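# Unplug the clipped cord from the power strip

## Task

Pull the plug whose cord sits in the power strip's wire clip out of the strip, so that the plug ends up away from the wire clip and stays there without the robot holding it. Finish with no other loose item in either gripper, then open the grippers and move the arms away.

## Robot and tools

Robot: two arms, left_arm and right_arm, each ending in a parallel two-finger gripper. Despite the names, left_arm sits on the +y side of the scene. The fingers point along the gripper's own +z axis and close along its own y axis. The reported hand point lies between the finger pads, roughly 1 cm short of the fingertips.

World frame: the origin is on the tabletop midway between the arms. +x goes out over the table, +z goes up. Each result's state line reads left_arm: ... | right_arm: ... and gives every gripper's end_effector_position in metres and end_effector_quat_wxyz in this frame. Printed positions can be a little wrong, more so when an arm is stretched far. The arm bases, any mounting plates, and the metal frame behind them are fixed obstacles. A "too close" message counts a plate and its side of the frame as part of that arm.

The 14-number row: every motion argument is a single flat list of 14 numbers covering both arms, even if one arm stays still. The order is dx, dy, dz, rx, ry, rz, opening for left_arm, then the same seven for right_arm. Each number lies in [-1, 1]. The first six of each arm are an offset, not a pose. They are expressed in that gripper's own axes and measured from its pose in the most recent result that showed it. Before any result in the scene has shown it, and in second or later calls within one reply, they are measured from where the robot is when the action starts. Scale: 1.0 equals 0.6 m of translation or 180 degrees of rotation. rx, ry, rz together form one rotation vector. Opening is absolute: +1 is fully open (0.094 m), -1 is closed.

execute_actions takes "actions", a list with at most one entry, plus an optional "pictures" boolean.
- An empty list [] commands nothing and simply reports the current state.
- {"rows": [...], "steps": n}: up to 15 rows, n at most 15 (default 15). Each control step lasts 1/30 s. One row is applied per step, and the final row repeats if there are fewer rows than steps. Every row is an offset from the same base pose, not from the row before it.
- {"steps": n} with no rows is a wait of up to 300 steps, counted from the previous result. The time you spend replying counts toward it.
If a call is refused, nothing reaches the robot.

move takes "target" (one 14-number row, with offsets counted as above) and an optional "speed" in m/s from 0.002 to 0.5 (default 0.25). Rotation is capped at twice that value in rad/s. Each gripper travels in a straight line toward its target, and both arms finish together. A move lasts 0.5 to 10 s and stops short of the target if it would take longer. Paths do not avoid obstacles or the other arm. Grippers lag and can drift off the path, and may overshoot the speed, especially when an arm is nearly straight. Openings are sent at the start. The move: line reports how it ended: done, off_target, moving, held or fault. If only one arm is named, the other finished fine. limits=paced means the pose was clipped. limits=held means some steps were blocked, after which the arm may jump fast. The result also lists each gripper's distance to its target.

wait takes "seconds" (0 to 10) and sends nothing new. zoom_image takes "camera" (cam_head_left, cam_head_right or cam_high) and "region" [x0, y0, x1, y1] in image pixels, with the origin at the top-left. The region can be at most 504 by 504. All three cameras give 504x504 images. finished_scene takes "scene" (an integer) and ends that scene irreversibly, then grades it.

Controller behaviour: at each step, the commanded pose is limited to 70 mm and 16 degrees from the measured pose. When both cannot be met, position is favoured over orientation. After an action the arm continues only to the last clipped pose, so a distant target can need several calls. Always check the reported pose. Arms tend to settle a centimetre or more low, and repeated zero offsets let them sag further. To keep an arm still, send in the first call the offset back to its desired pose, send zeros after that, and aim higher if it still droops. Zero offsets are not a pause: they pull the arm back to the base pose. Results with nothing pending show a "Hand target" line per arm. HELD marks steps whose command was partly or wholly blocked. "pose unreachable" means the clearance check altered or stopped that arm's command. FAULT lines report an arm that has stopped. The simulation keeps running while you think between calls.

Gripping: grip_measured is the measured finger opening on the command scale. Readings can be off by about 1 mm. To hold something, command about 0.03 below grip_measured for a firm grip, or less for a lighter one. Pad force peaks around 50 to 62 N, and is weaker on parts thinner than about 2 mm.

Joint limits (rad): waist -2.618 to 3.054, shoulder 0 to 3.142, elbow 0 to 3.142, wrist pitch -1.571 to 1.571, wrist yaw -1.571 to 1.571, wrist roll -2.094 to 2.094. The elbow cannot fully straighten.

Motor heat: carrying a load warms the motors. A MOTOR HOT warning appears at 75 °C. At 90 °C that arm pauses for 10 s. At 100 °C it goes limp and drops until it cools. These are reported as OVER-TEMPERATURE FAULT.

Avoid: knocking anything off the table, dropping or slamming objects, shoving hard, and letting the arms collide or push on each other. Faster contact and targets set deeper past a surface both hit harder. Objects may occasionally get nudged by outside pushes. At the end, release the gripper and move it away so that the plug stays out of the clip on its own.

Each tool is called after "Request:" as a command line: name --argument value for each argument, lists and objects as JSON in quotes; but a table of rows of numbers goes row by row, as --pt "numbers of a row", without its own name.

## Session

Request:
execute_actions --actions '[]'

Scene clock: 0.00 s of 4170.00 s.
left_arm: end_effector_position=(+0.1679, +0.5125, +0.1132) grip_measured=+1.000 end_effector_quat_wxyz=(-0.302, +0.262, +0.854, +0.333) | right_arm: end_effector_position=(+0.3561, -0.4714, +0.1900) grip_measured=+1.000 end_effector_quat_wxyz=(+0.254, +0.095, +0.962, -0.017)
Joint positions: left_arm=[ 0.351  1.614  0.346  0.17  -0.869  0.762  0.094] | right_arm=[-0.262  1.096  0.683  0.031 -0.129 -0.224  0.094]
Joint velocities: left_arm=[ 0.007  0.002 -0.012  0.007 -0.022 -0.11   0.   ] | right_arm=[-0.017  0.007 -0.002 -0.022  0.037  0.11   0.   ]
Motor temperatures (°C, as the motors report them): left_arm=[27 32 31 31 28 28] | right_arm=[30 35 30 26 28 26]
Hand target (left_arm): +0.166, +0.513, +0.114; -0.306, +0.262, +0.852, +0.335
Hand target (right_arm): +0.357, -0.471, +0.191; +0.255, +0.094, +0.962, -0.017

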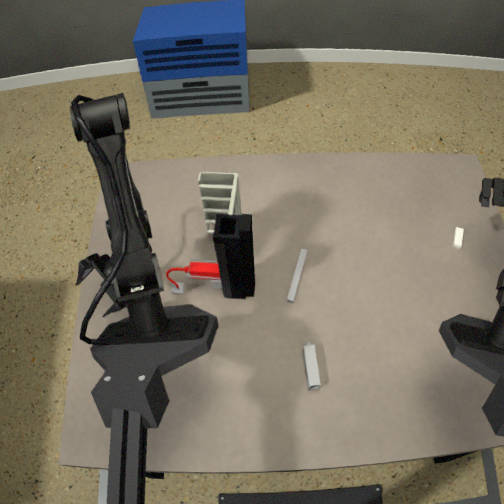

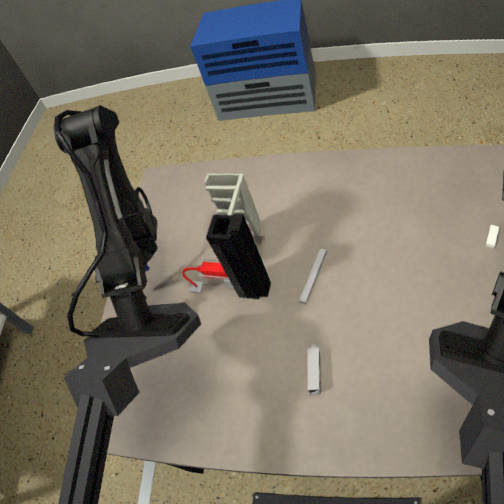

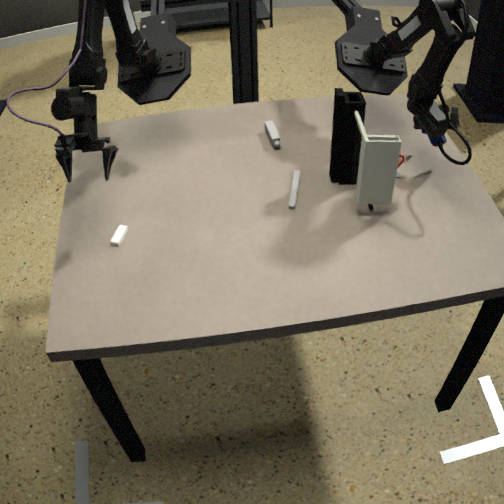

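Request:
zoom_image --camera "cam_head_left" --region '[150, 160, 280, 310]'

Request:
zoom_image --camera "cam_head_left" --region '[160, 245, 230, 305]'

Request:
zoom_image --camera "cam_head_right" --region '[170, 245, 250, 305]'

Request:
zoom_image --camera "cam_high" --region '[320, 80, 480, 220]'

Region (150, 160, 280, 310) of cam_head_left's 504x504 image, scaled by 3.360, with more detail than that image has; it fills the left 437 columns of this view, and the rest is white.

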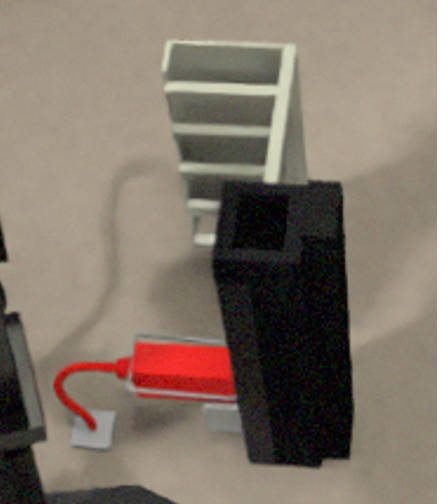

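Region (160, 245, 230, 305) of cam_head_left's 504x504 image, scaled by 7.200, with more detail than that image has; it fills the top 432 rows of this view, and the rest is white.

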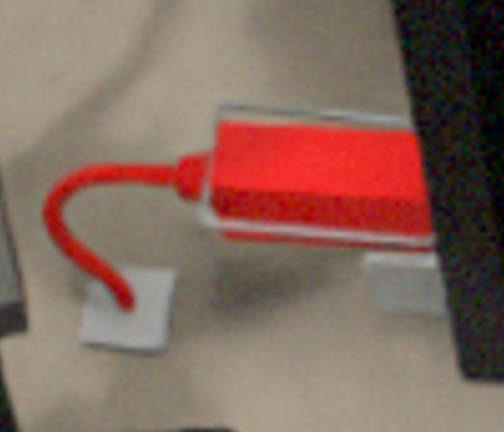

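Region (170, 245, 250, 305) of cam_head_right's 504x504 image, scaled by 6.300, with more detail than that image has; it fills the top 378 rows of this view, and the rest is white.

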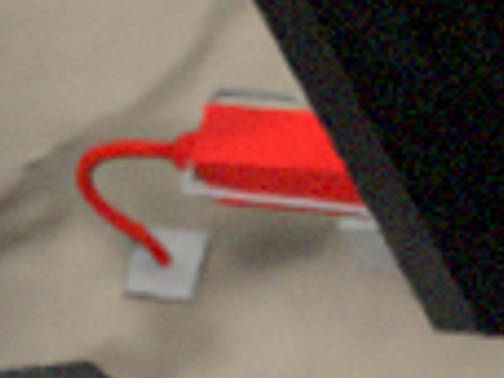

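Region (320, 80, 480, 220) of cam_high's 504x504 image, scaled by 3.150, with more detail than that image has; it fills the top 441 rows of this view, and the rest is white.

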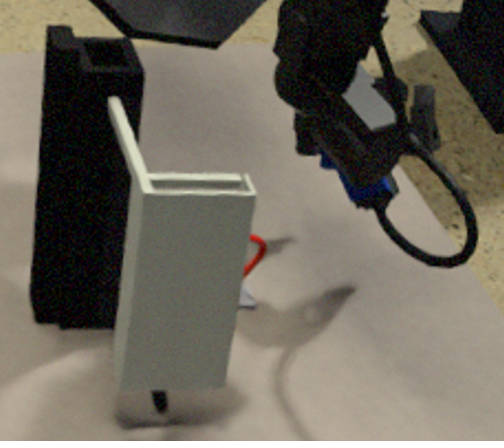

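Request:
move --target '[-0.1253,-0.116,-0.3563,0.5209,0.1076,-0.4699,0.4, 0,0,0,0,0,0,1]' --speed 0.3

Request:
zoom_image --camera "cam_head_left" --region '[130, 190, 250, 310]'

Request:
zoom_image --camera "cam_head_right" --region '[140, 190, 260, 310]'

Request:
zoom_image --camera "cam_high" --region '[320, 60, 480, 220]'

Scene clock: 66.33 s of 4170.00 s.
left_arm: end_effector_position=(+0.2511, +0.3007, +0.1570) grip_measured=+0.402 end_effector_quat_wxyz=(-0.225, -0.638, +0.711, -0.191) | right_arm: end_effector_position=(+0.3561, -0.4714, +0.1900) grip_measured=+1.000 end_effector_quat_wxyz=(+0.254, +0.095, +0.962, -0.017)
Joint positions: left_arm=[ 0.417  1.154  0.503 -0.537  0.617 -1.037  0.066] | right_arm=[-0.262  1.096  0.683  0.031 -0.129 -0.224  0.094]
Joint velocities: left_arm=[-0.007  0.022  0.012 -0.007  0.037 -0.051 -0.   ] | right_arm=[-0.002  0.007 -0.002  0.007  0.037 -0.022  0.   ]
Motor temperatures (°C, as the motors report them): left_arm=[27 35 31 30 29 28] | right_arm=[30 38 32 29 28 26]
Hand target (left_arm): +0.246, +0.295, +0.158; -0.230, -0.639, +0.707, -0.197
Hand target (right_arm): +0.356, -0.471, +0.190; +0.254, +0.095, +0.962, -0.017
Off the commanded pose (left_arm): 0.008 m, 1 deg.
Off the commanded pose (right_arm): 0.000 m, 0 deg.
After step 90, 58.93 s passed at rest.
move: done

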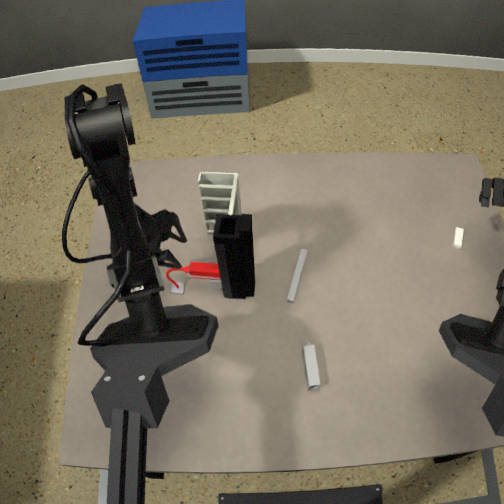

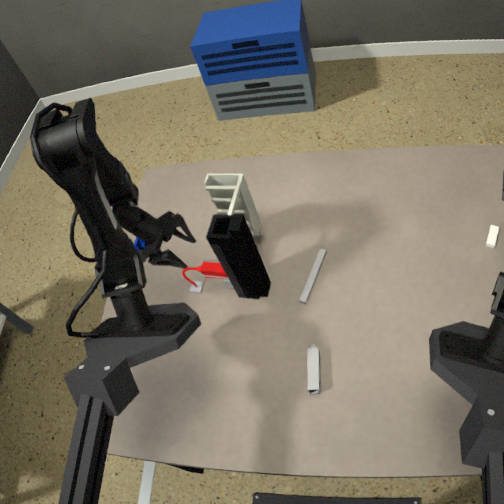

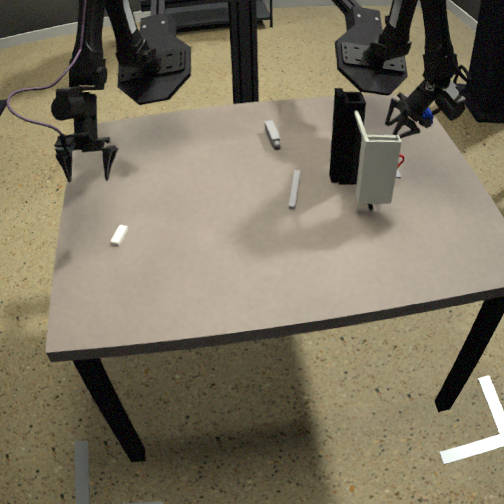

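Region (130, 190, 250, 310) of cam_head_left's 504x504 image, scaled by 4.200, with more detail than that image has.

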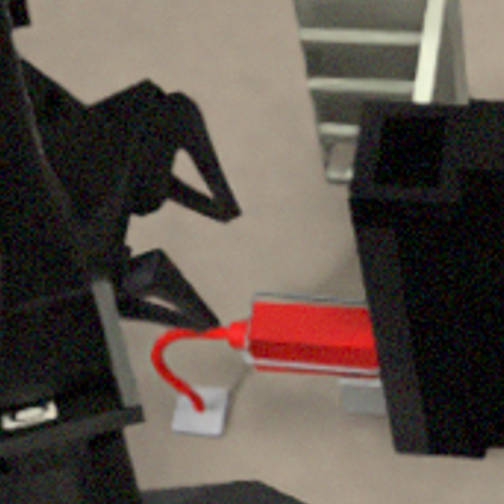

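Region (140, 190, 260, 310) of cam_head_right's 504x504 image, scaled by 4.200, with more detail than that image has.

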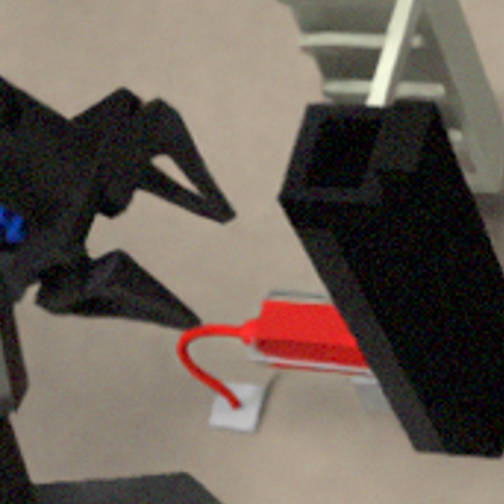

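Region (320, 60, 480, 220) of cam_high's 504x504 image, scaled by 3.150, with more detail than that image has.

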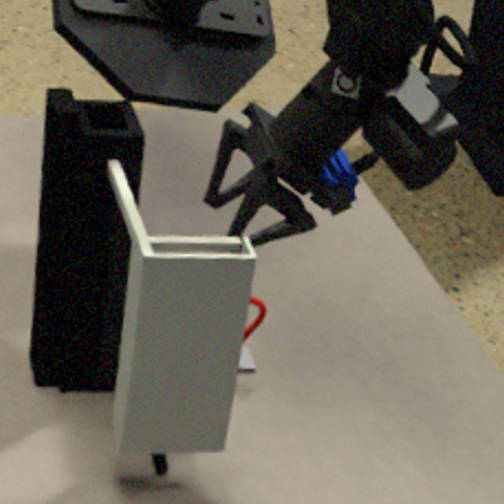

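Request:
move --target '[-0.0262,-0.0048,0.1152,0,0,0,0.7, 0,0,0,0,0,0,1]' --speed 0.06

Request:
zoom_image --camera "cam_head_left" --region '[150, 220, 240, 310]'

Request:
zoom_image --camera "cam_head_right" --region '[155, 220, 245, 310]'

Request:
zoom_image --camera "cam_high" --region '[340, 80, 480, 220]'

Scene clock: 86.37 s of 4170.00 s.
left_arm: end_effector_position=(+0.2663, +0.2799, +0.0954) grip_measured=+0.698 end_effector_quat_wxyz=(-0.207, -0.636, +0.716, -0.203) | right_arm: end_effector_position=(+0.3561, -0.4714, +0.1900) grip_measured=+1.000 end_effector_quat_wxyz=(+0.254, +0.095, +0.962, -0.017)
Joint positions: left_arm=[ 0.28   1.455  0.477 -0.083  0.563 -1.189  0.08 ] | right_arm=[-0.262  1.096  0.683  0.031 -0.129 -0.224  0.094]
Joint velocities: left_arm=[-0.007 -0.022  0.007  0.022 -0.022  0.051  0.   ] | right_arm=[-0.012 -0.007 -0.017  0.007 -0.066  0.022  0.   ]
Motor temperatures (°C, as the motors report them): left_arm=[27 35 31 29 29 28] | right_arm=[30 38 33 29 28 26]
Hand target (left_arm): +0.250, +0.275, +0.093; -0.224, -0.638, +0.711, -0.191
Hand target (right_arm): +0.356, -0.471, +0.190; +0.254, +0.095, +0.962, -0.017
Off the commanded pose (left_arm): 0.018 m, 2 deg.
Off the commanded pose (right_arm): 0.000 m, 0 deg.
After step 90, 15.30 s passed at rest.
move: off_target (left_arm)

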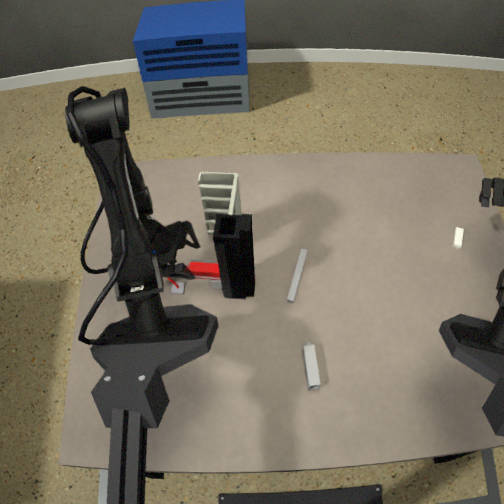

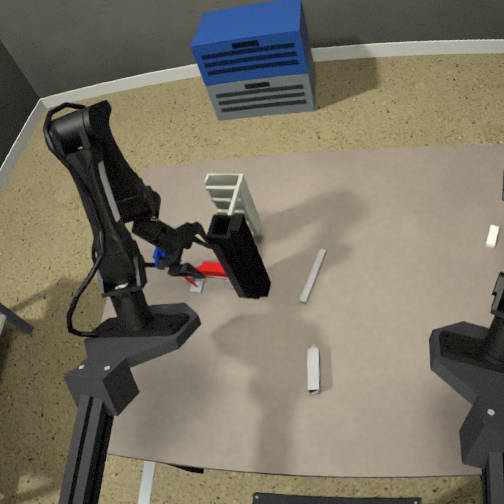

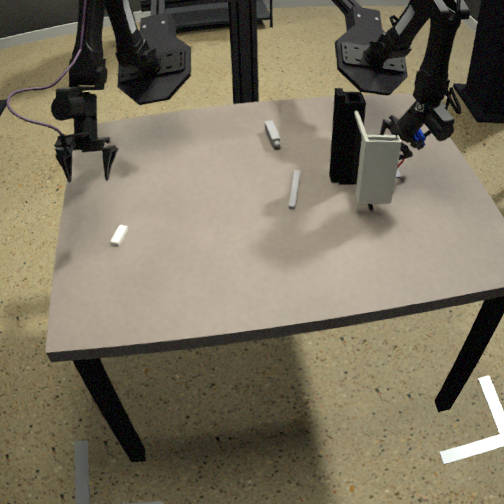

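Region (150, 220, 240, 310) of cam_head_left's 504x504 image, scaled by 5.600, with more detail than that image has.

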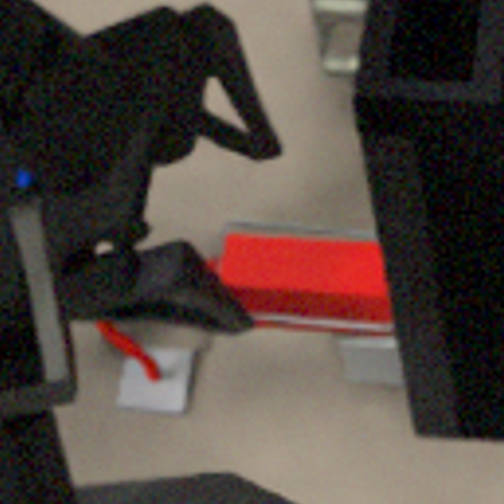

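Region (155, 220, 245, 310) of cam_head_right's 504x504 image, scaled by 5.600, with more detail than that image has.

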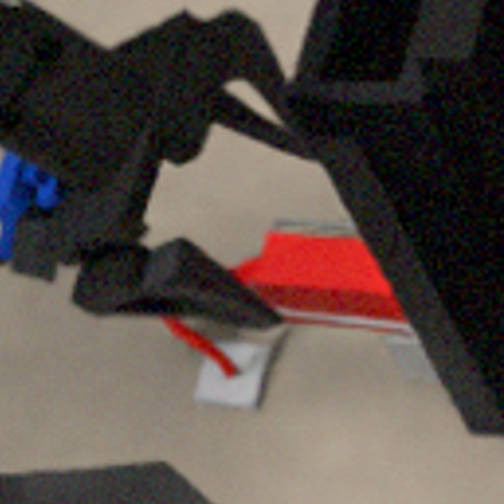

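Region (340, 80, 480, 220) of cam_high's 504x504 image, scaled by 3.600, with more detail than that image has.

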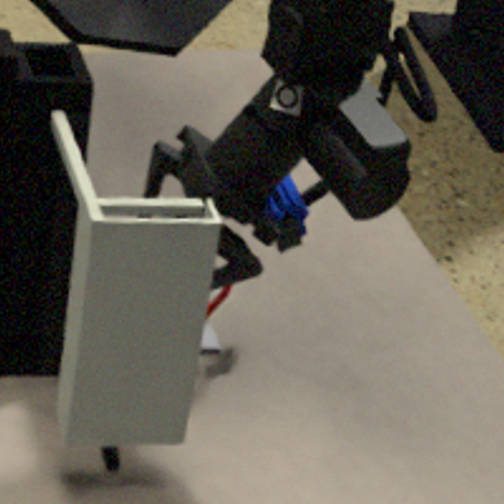

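Request:
move --target '[0.0052,0.0428,0.0100,-0.0074,0.0076,-0.0046,0.7, 0,0,0,0,0,0,1]' --speed 0.04

Request:
zoom_image --camera "cam_head_left" --region '[150, 220, 240, 310]'

Request:
zoom_image --camera "cam_head_right" --region '[155, 220, 245, 310]'

Scene clock: 94.67 s of 4170.00 s.
left_arm: end_effector_position=(+0.2541, +0.2794, +0.0934) grip_measured=+0.698 end_effector_quat_wxyz=(-0.210, -0.634, +0.716, -0.203) | right_arm: end_effector_position=(+0.3561, -0.4714, +0.1900) grip_measured=+1.000 end_effector_quat_wxyz=(+0.254, +0.095, +0.962, -0.017)
Joint positions: left_arm=[ 0.293  1.464  0.438 -0.05   0.572 -1.169  0.08 ] | right_arm=[-0.262  1.096  0.683  0.031 -0.129 -0.224  0.094]
Joint velocities: left_arm=[-0.017 -0.012  0.002  0.051 -0.051 -0.007 -0.001] | right_arm=[-0.002 -0.012  0.012  0.022  0.066  0.022  0.   ]
Motor temperatures (°C, as the motors report them): left_arm=[27 35 31 29 28 28] | right_arm=[30 38 33 29 28 26]
Hand target (left_arm): +0.240, +0.277, +0.092; -0.225, -0.636, +0.711, -0.200
Hand target (right_arm): +0.356, -0.471, +0.190; +0.254, +0.095, +0.962, -0.017
Off the commanded pose (left_arm): 0.014 m, 2 deg.
Off the commanded pose (right_arm): 0.000 m, 0 deg.
After step 90, 4.33 s passed at rest.
move: off_target (left_arm)

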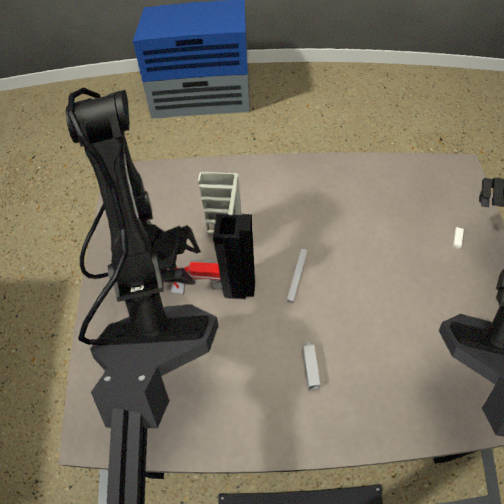

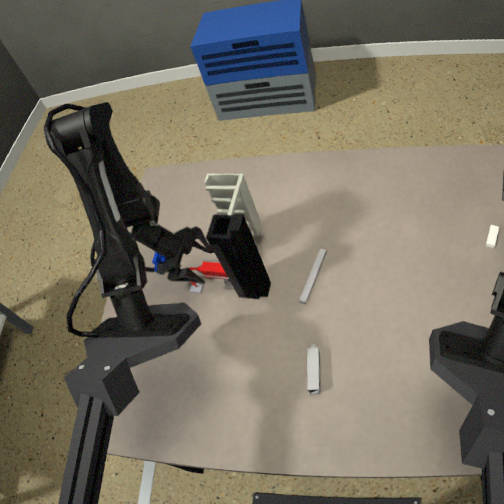

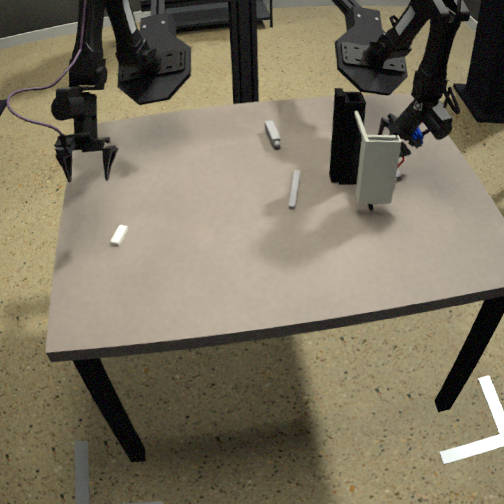

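Region (150, 220, 240, 310) of cam_head_left's 504x504 image, scaled by 5.600, with more detail than that image has.

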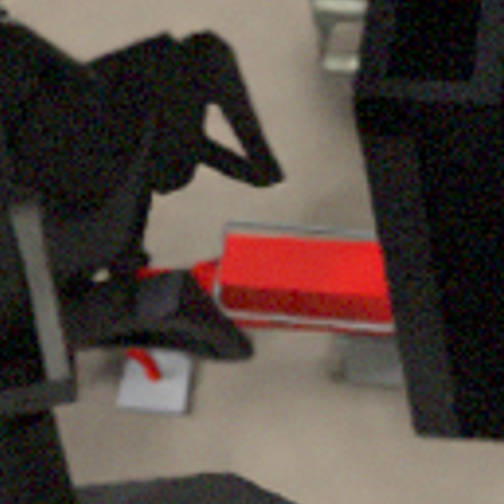

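Region (155, 220, 245, 310) of cam_head_right's 504x504 image, scaled by 5.600, with more detail than that image has.

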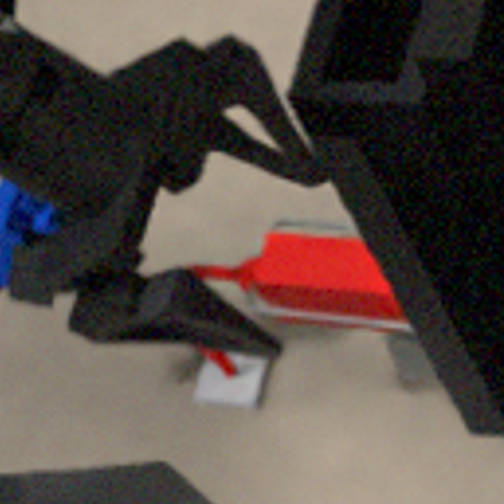

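Request:
move --target '[-0.0035,0.0298,0.0170,-0.007,0.005,-0.004,0.45, 0,0,0,0,0,0,1]' --speed 0.03

Request:
execute_actions --actions '[{"rows": [[0,0,0,0,0,0,0.35, 0,0,0,0,0,0,1],[0,0,0,0,0,0,0.27, 0,0,0,0,0,0,1],[0,0,0,0,0,0,0.2, 0,0,0,0,0,0,1],[0,0,0,0,0,0,0.14, 0,0,0,0,0,0,1],[0,0,0,0,0,0,0.09, 0,0,0,0,0,0,1],[0,0,0,0,0,0,0.05, 0,0,0,0,0,0,1],[0,0,0,0,0,0,0.02, 0,0,0,0,0,0,1],[0,0,0,0,0,0,-0.01, 0,0,0,0,0,0,1],[0,0,0,0,0,0,-0.03, 0,0,0,0,0,0,1],[0,0,0,0,0,0,-0.05, 0,0,0,0,0,0,1],[0,0,0,0,0,0,-0.07, 0,0,0,0,0,0,1],[0,0,0,0,0,0,-0.09, 0,0,0,0,0,0,1],[0,0,0,0,0,0,-0.11, 0,0,0,0,0,0,1]], "steps": 15}]'

Request:
zoom_image --camera "cam_head_left" --region '[150, 220, 240, 310]'

Request:
zoom_image --camera "cam_head_right" --region '[155, 220, 245, 310]'

Scene clock: 113.37 s of 4170.00 s.
left_arm: end_effector_position=(+0.2527, +0.2790, +0.0854) grip_measured=+0.452 end_effector_quat_wxyz=(-0.209, -0.630, +0.720, -0.205) | right_arm: end_effector_position=(+0.3561, -0.4714, +0.1900) grip_measured=+1.000 end_effector_quat_wxyz=(+0.254, +0.095, +0.962, -0.017)
Joint positions: left_arm=[ 0.293  1.511  0.438 -0.001  0.573 -1.159  0.068] | right_arm=[-0.262  1.096  0.683  0.031 -0.129 -0.224  0.094]
Joint velocities: left_arm=[ 0.017 -0.002 -0.022  0.007  0.022 -0.022  0.001] | right_arm=[ 0.012  0.002  0.007  0.022 -0.022  0.007  0.   ]
Motor temperatures (°C, as the motors report them): left_arm=[27 34 31 29 29 28] | right_arm=[30 38 33 29 28 26]
Hand target (left_arm): +0.236, +0.277, +0.084; -0.224, -0.634, +0.713, -0.199
Hand target (right_arm): +0.356, -0.471, +0.190; +0.254, +0.095, +0.962, -0.017
Off the commanded pose (left_arm): 0.017 m, 2 deg.
Off the commanded pose (right_arm): 0.000 m, 0 deg.
After step 90, 14.77 s passed at rest.
move: off_target (left_arm)

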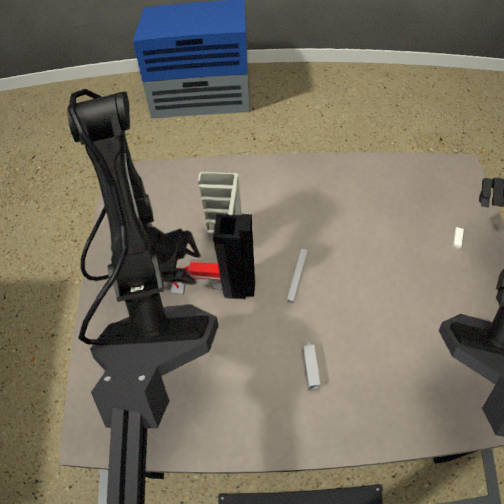

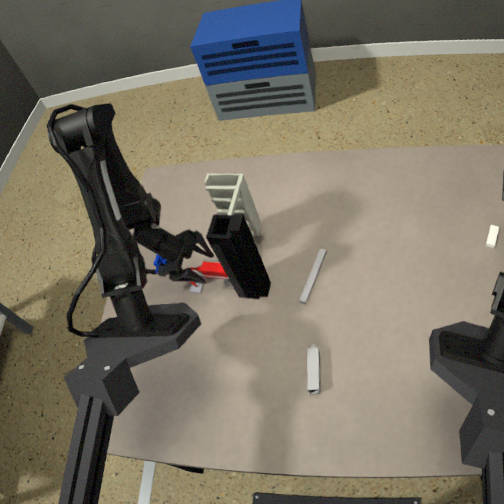

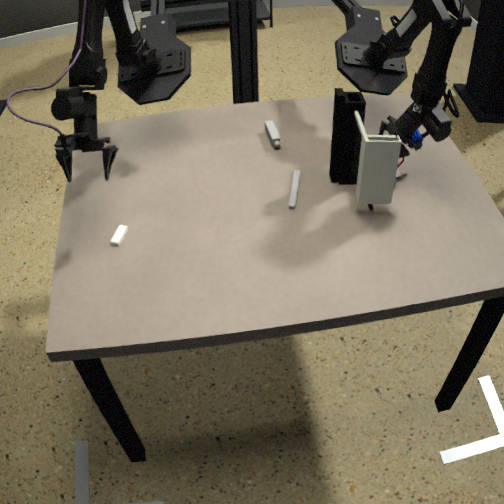

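Scene clock: 113.87 s of 4170.00 s.
left_arm: end_effector_position=(+0.2534, +0.2791, +0.0853) grip_measured=-0.040 end_effector_quat_wxyz=(-0.207, -0.630, +0.720, -0.206) | right_arm: end_effector_position=(+0.3561, -0.4714, +0.1900) grip_measured=+1.000 end_effector_quat_wxyz=(+0.254, +0.095, +0.962, -0.017)
Joint positions: left_arm=[ 0.293  1.511  0.438  0.002  0.573 -1.159  0.045] | right_arm=[-0.262  1.096  0.683  0.031 -0.129 -0.224  0.094]
Joint velocities: left_arm=[ 0.002 -0.012 -0.002  0.022  0.022 -0.022 -0.001] | right_arm=[ 0.017 -0.012  0.002 -0.037  0.037 -0.051  0.   ]
Motor temperatures (°C, as the motors report them): left_arm=[27 34 31 29 29 28] | right_arm=[30 38 33 29 28 26]
Hand target (left_arm): +0.253, +0.279, +0.085; -0.209, -0.630, +0.720, -0.205
Hand target (right_arm): +0.356, -0.471, +0.190; +0.254, +0.095, +0.962, -0.017
Off the commanded pose (left_arm): 0.001 m, 0 deg.
Off the commanded pose (right_arm): 0.000 m, 0 deg.
Steps of this call (steps 1 to 15: all 15 steps of this action). Readings (end_effector_position):
1: left_arm (+0.2527, +0.2790, +0.0854) | right_arm (+0.3561, -0.4714, +0.1900)
2: left_arm (+0.2527, +0.2790, +0.0854) | right_arm (+0.3561, -0.4714, +0.1900)
4: left_arm (+0.2527, +0.2790, +0.0854) | right_arm (+0.3561, -0.4714, +0.1900)
8: left_arm (+0.2531, +0.2791, +0.0853) | right_arm (+0.3561, -0.4714, +0.1900)
15: the state above

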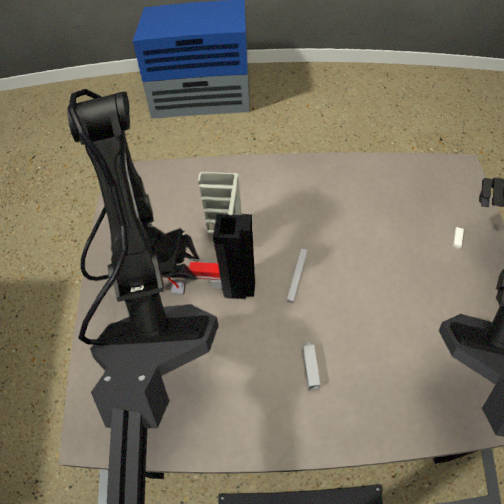

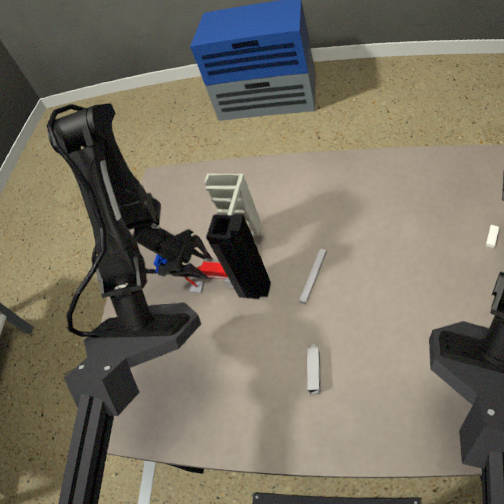

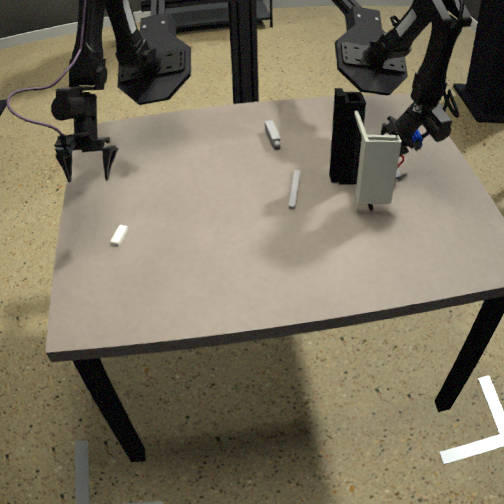

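Region (150, 220, 240, 310) of cam_head_left's 504x504 image, scaled by 5.600, with more detail than that image has.

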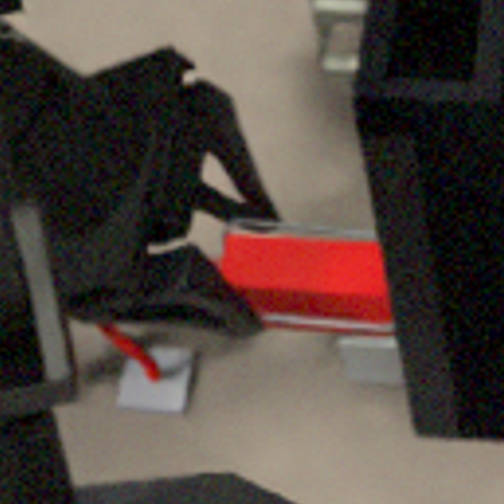

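Region (155, 220, 245, 310) of cam_head_right's 504x504 image, scaled by 5.600, with more detail than that image has.

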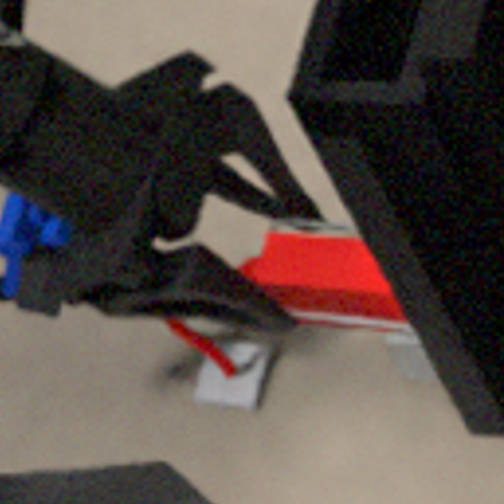

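Request:
move --target '[0.0455,-0.0023,-0.0437,0,-0.139,0,-0.07, 0,0,0,0,0,0,1]' --speed 0.06

Request:
zoom_image --camera "cam_head_left" --region '[140, 200, 250, 310]'

Request:
zoom_image --camera "cam_head_right" --region '[145, 200, 255, 310]'

Scene clock: 123.83 s of 4170.00 s.
left_arm: end_effector_position=(+0.2539, +0.2698, +0.1185) grip_measured=-0.040 end_effector_quat_wxyz=(-0.053, -0.655, +0.750, -0.069) | right_arm: end_effector_position=(+0.3561, -0.4714, +0.1900) grip_measured=+1.000 end_effector_quat_wxyz=(+0.254, +0.095, +0.962, -0.017)
Joint positions: left_arm=[-0.167  1.146  0.321 -0.069 -0.107 -1.573  0.045] | right_arm=[-0.262  1.096  0.683  0.031 -0.129 -0.224  0.094]
Joint velocities: left_arm=[-0.022 -0.002 -0.017 -0.007  0.037  0.007  0.002] | right_arm=[ 0.017 -0.002  0.007  0.007  0.037 -0.007  0.   ]
Motor temperatures (°C, as the motors report them): left_arm=[27 35 31 29 29 28] | right_arm=[30 38 33 29 28 26]
Hand target (left_arm): +0.253, +0.273, +0.121; -0.044, -0.660, +0.747, -0.066
Hand target (right_arm): +0.356, -0.471, +0.190; +0.254, +0.095, +0.962, -0.017
Off the commanded pose (left_arm): 0.004 m, 1 deg.
Off the commanded pose (right_arm): 0.000 m, 0 deg.
After step 90, 3.07 s passed at rest.
move: done

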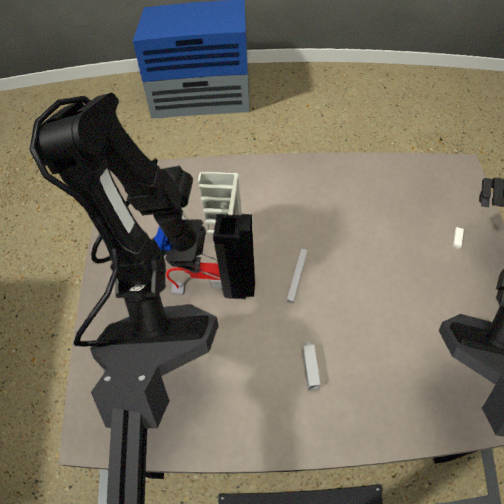

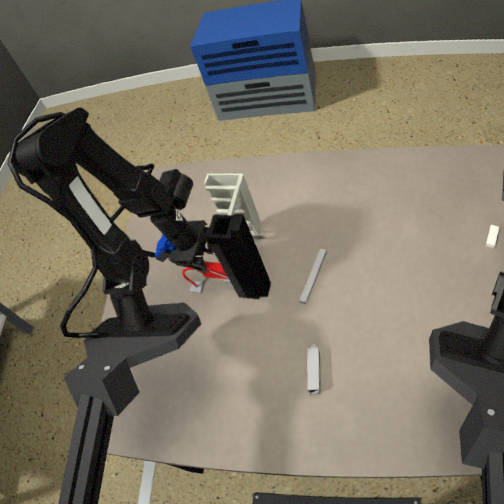

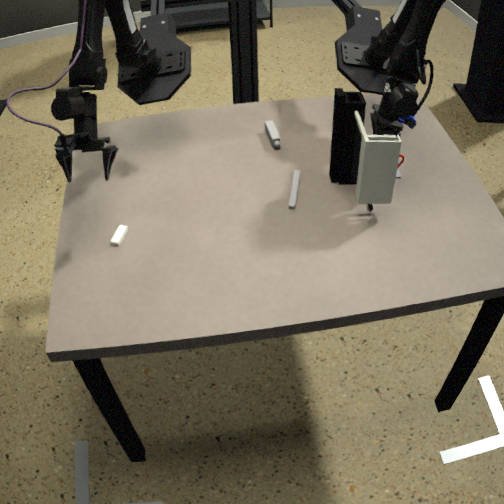

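Region (140, 200, 250, 310) of cam_head_left's 504x504 image, scaled by 4.582, with more detail than that image has.

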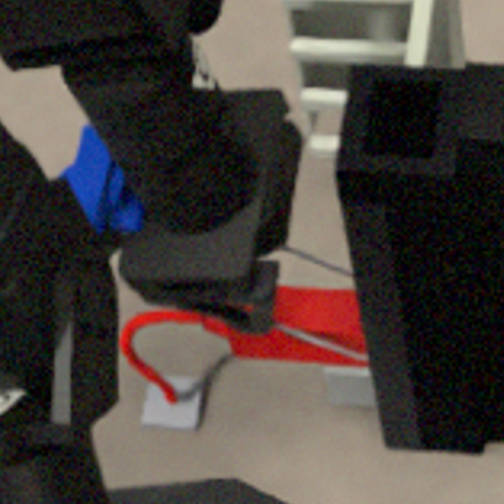

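Region (145, 200, 255, 310) of cam_head_right's 504x504 image, scaled by 4.582, with more detail than that image has.

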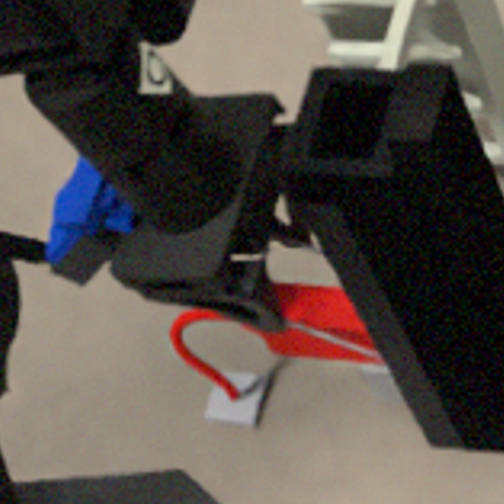

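Request:
move --target '[0.0507,-0.0022,-0.0367,0,0.044,0,-0.052, 0,0,0,0,0,0,1]' --speed 0.04

Request:
zoom_image --camera "cam_head_left" --region '[140, 200, 250, 310]'

Request:
zoom_image --camera "cam_head_right" --region '[145, 200, 255, 310]'

Scene clock: 141.17 s of 4170.00 s.
left_arm: end_effector_position=(+0.2514, +0.2533, +0.1354) grip_measured=-0.039 end_effector_quat_wxyz=(-0.082, -0.646, +0.752, -0.101) | right_arm: end_effector_position=(+0.3561, -0.4714, +0.1900) grip_measured=+1.000 end_effector_quat_wxyz=(+0.254, +0.095, +0.962, -0.017)
Joint positions: left_arm=[-0.202  1.058  0.321 -0.149 -0.044 -1.583  0.045] | right_arm=[-0.262  1.096  0.683  0.031 -0.129 -0.224  0.094]
Joint velocities: left_arm=[-0.017 -0.012  0.002  0.066 -0.022 -0.081  0.002] | right_arm=[ 0.002  0.012 -0.027 -0.022 -0.022 -0.081  0.   ]
Motor temperatures (°C, as the motors report them): left_arm=[27 36 31 29 28 28] | right_arm=[30 38 33 30 28 26]
Hand target (left_arm): +0.251, +0.244, +0.144; -0.104, -0.649, +0.745, -0.113
Hand target (right_arm): +0.356, -0.471, +0.190; +0.254, +0.095, +0.962, -0.017
Off the commanded pose (left_arm): 0.014 m, 3 deg.
Off the commanded pose (right_arm): 0.000 m, 0 deg.
After step 90, 12.37 s passed at rest.
move: off_target (left_arm)

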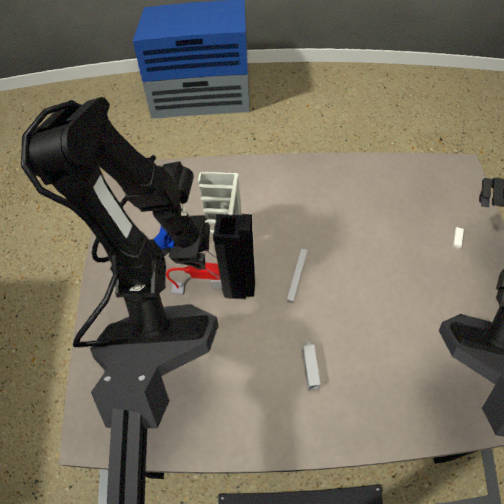

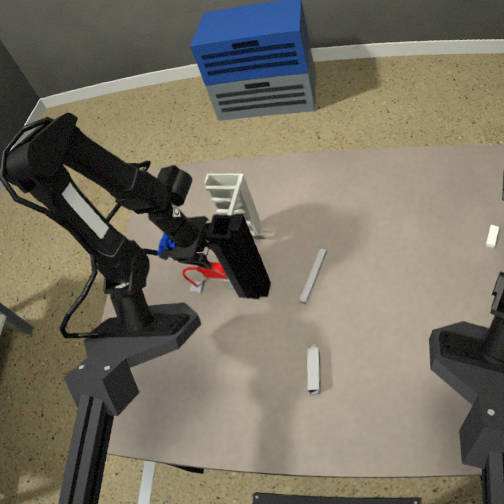

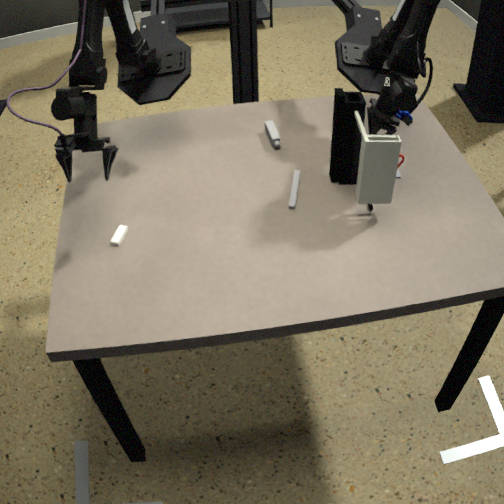

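Region (140, 200, 250, 310) of cam_head_left's 504x504 image, scaled by 4.582, with more detail than that image has.

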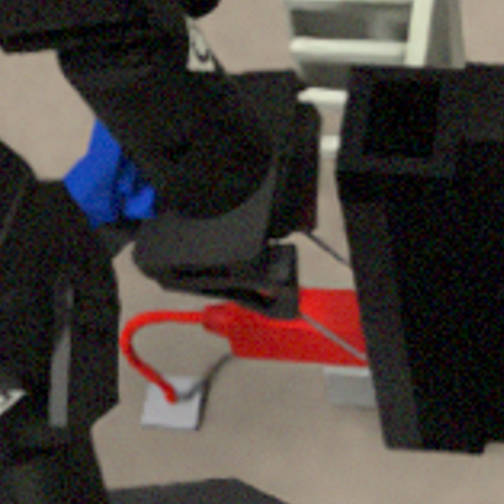

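Region (145, 200, 255, 310) of cam_head_right's 504x504 image, scaled by 4.582, with more detail than that image has.

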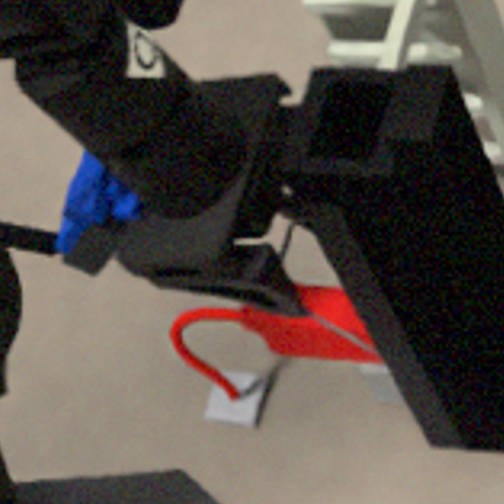

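Request:
execute_actions --actions '[{"rows": [[0,0,0,0,0,0,-0.052, 0,0,0,0,0,0,1],[0,0,0,0,0,0,-0.052, 0,0,0,0,0,0,1],[0,0,0,0,0,0,-0.052, 0,0,0,0,0,0,1],[0,0,0,0,0,0,-0.03, 0,0,0,0,0,0,1],[0,0,0,0,0,0,0.0, 0,0,0,0,0,0,1],[0,0,0,0,0,0,0.08, 0,0,0,0,0,0,1],[0,0,0,0,0,0,0.2, 0,0,0,0,0,0,1],[0,0,0,0,0,0,0.35, 0,0,0,0,0,0,1],[0,0,0,0,0,0,0.5, 0,0,0,0,0,0,1]], "steps": 12}]' --pictures false

Request:
move --target '[-0.0665,0.0212,0.0218,-0.009,0.0956,-0.012,0.5, 0,0,0,0,0,0,1]' --speed 0.08

Request:
zoom_image --camera "cam_head_left" --region '[140, 200, 250, 310]'

Request:
zoom_image --camera "cam_head_right" --region '[145, 200, 255, 310]'

Scene clock: 159.00 s of 4170.00 s.
left_arm: end_effector_position=(+0.2521, +0.2534, +0.1353) grip_measured=+0.497 end_effector_quat_wxyz=(-0.080, -0.645, +0.753, -0.101) | right_arm: end_effector_position=(+0.3561, -0.4714, +0.1900) grip_measured=+1.000 end_effector_quat_wxyz=(+0.254, +0.095, +0.962, -0.017)
Joint positions: left_arm=[-0.202  1.058  0.321 -0.146 -0.046 -1.58   0.07 ] | right_arm=[-0.262  1.096  0.683  0.031 -0.129 -0.224  0.094]
Joint velocities: left_arm=[ 0.007 -0.012  0.002  0.037 -0.007  0.081  0.002] | right_arm=[-0.007 -0.002 -0.007 -0.007 -0.066  0.081  0.   ]
Motor temperatures (°C, as the motors report them): left_arm=[27 35 32 29 29 28] | right_arm=[30 38 33 30 28 26]
Hand target (left_arm): +0.251, +0.253, +0.135; -0.081, -0.646, +0.752, -0.101
Hand target (right_arm): +0.356, -0.471, +0.190; +0.254, +0.095, +0.962, -0.017
Off the commanded pose (left_arm): 0.001 m, 0 deg.
Off the commanded pose (right_arm): 0.000 m, 0 deg.
Steps of this call (steps 1 to 90: nothing new was sent; then 14.43 s passed at rest; steps 91 to 102: all 12 steps of this action). Readings (end_effector_position):
91: left_arm (+0.2519, +0.2534, +0.1354) | right_arm (+0.3561, -0.4714, +0.1900)
92: left_arm (+0.2519, +0.2534, +0.1353) | right_arm (+0.3561, -0.4714, +0.1900)
94: left_arm (+0.2519, +0.2534, +0.1353) | right_arm (+0.3561, -0.4714, +0.1900)
98: left_arm (+0.2521, +0.2534, +0.1353) | right_arm (+0.3561, -0.4714, +0.1900)
102: the state above

Scene clock: 161.60 s of 4170.00 s.
left_arm: end_effector_position=(+0.2398, +0.2871, +0.1130) grip_measured=+0.498 end_effector_quat_wxyz=(-0.202, -0.636, +0.723, -0.179) | right_arm: end_effector_position=(+0.3561, -0.4714, +0.1900) grip_measured=+1.000 end_effector_quat_wxyz=(+0.254, +0.095, +0.962, -0.017)
Joint positions: left_arm=[ 0.31   1.31   0.39  -0.172  0.529 -1.151  0.07 ] | right_arm=[-0.262  1.096  0.683  0.031 -0.129 -0.224  0.094]
Joint velocities: left_arm=[-0.022  0.012 -0.002  0.022 -0.022  0.037  0.   ] | right_arm=[-0.002 -0.017 -0.012 -0.007 -0.051  0.051  0.   ]
Motor temperatures (°C, as the motors report them): left_arm=[27 35 32 29 29 28] | right_arm=[30 38 33 30 28 26]
Hand target (left_arm): +0.245, +0.289, +0.112; -0.205, -0.636, +0.721, -0.183
Hand target (right_arm): +0.356, -0.471, +0.190; +0.254, +0.095, +0.962, -0.017
Off the commanded pose (left_arm): 0.007 m, 1 deg.
Off the commanded pose (right_arm): 0.000 m, 0 deg.
move: done

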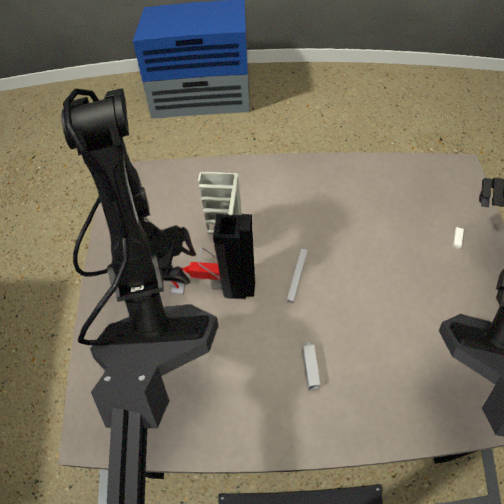

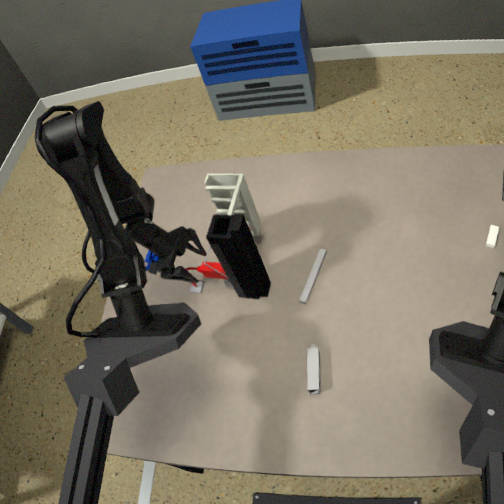

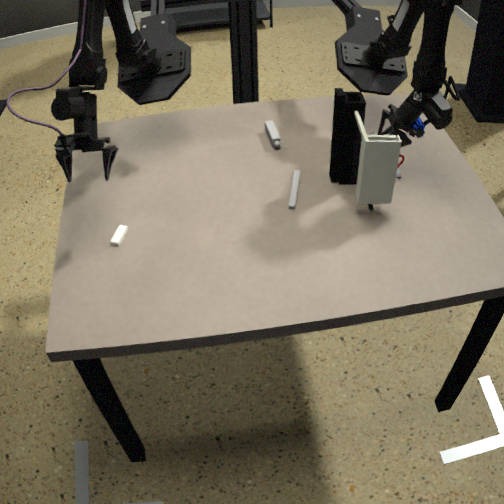

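Region (140, 200, 250, 310) of cam_head_left's 504x504 image, scaled by 4.582, with more detail than that image has.

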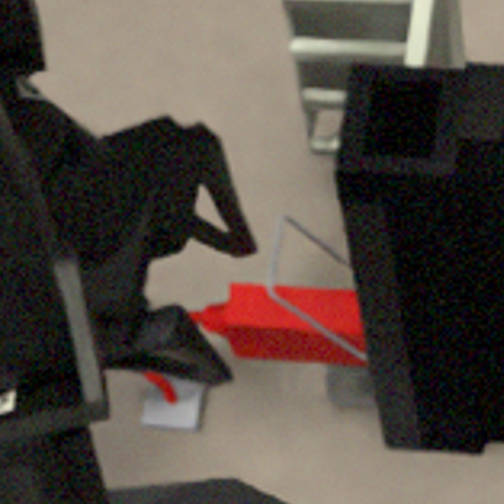

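Region (145, 200, 255, 310) of cam_head_right's 504x504 image, scaled by 4.582, with more detail than that image has.

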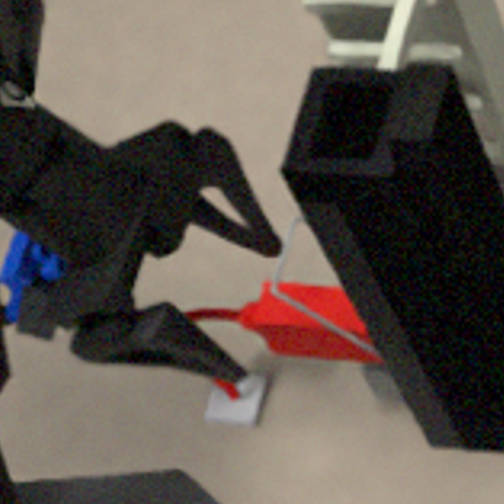

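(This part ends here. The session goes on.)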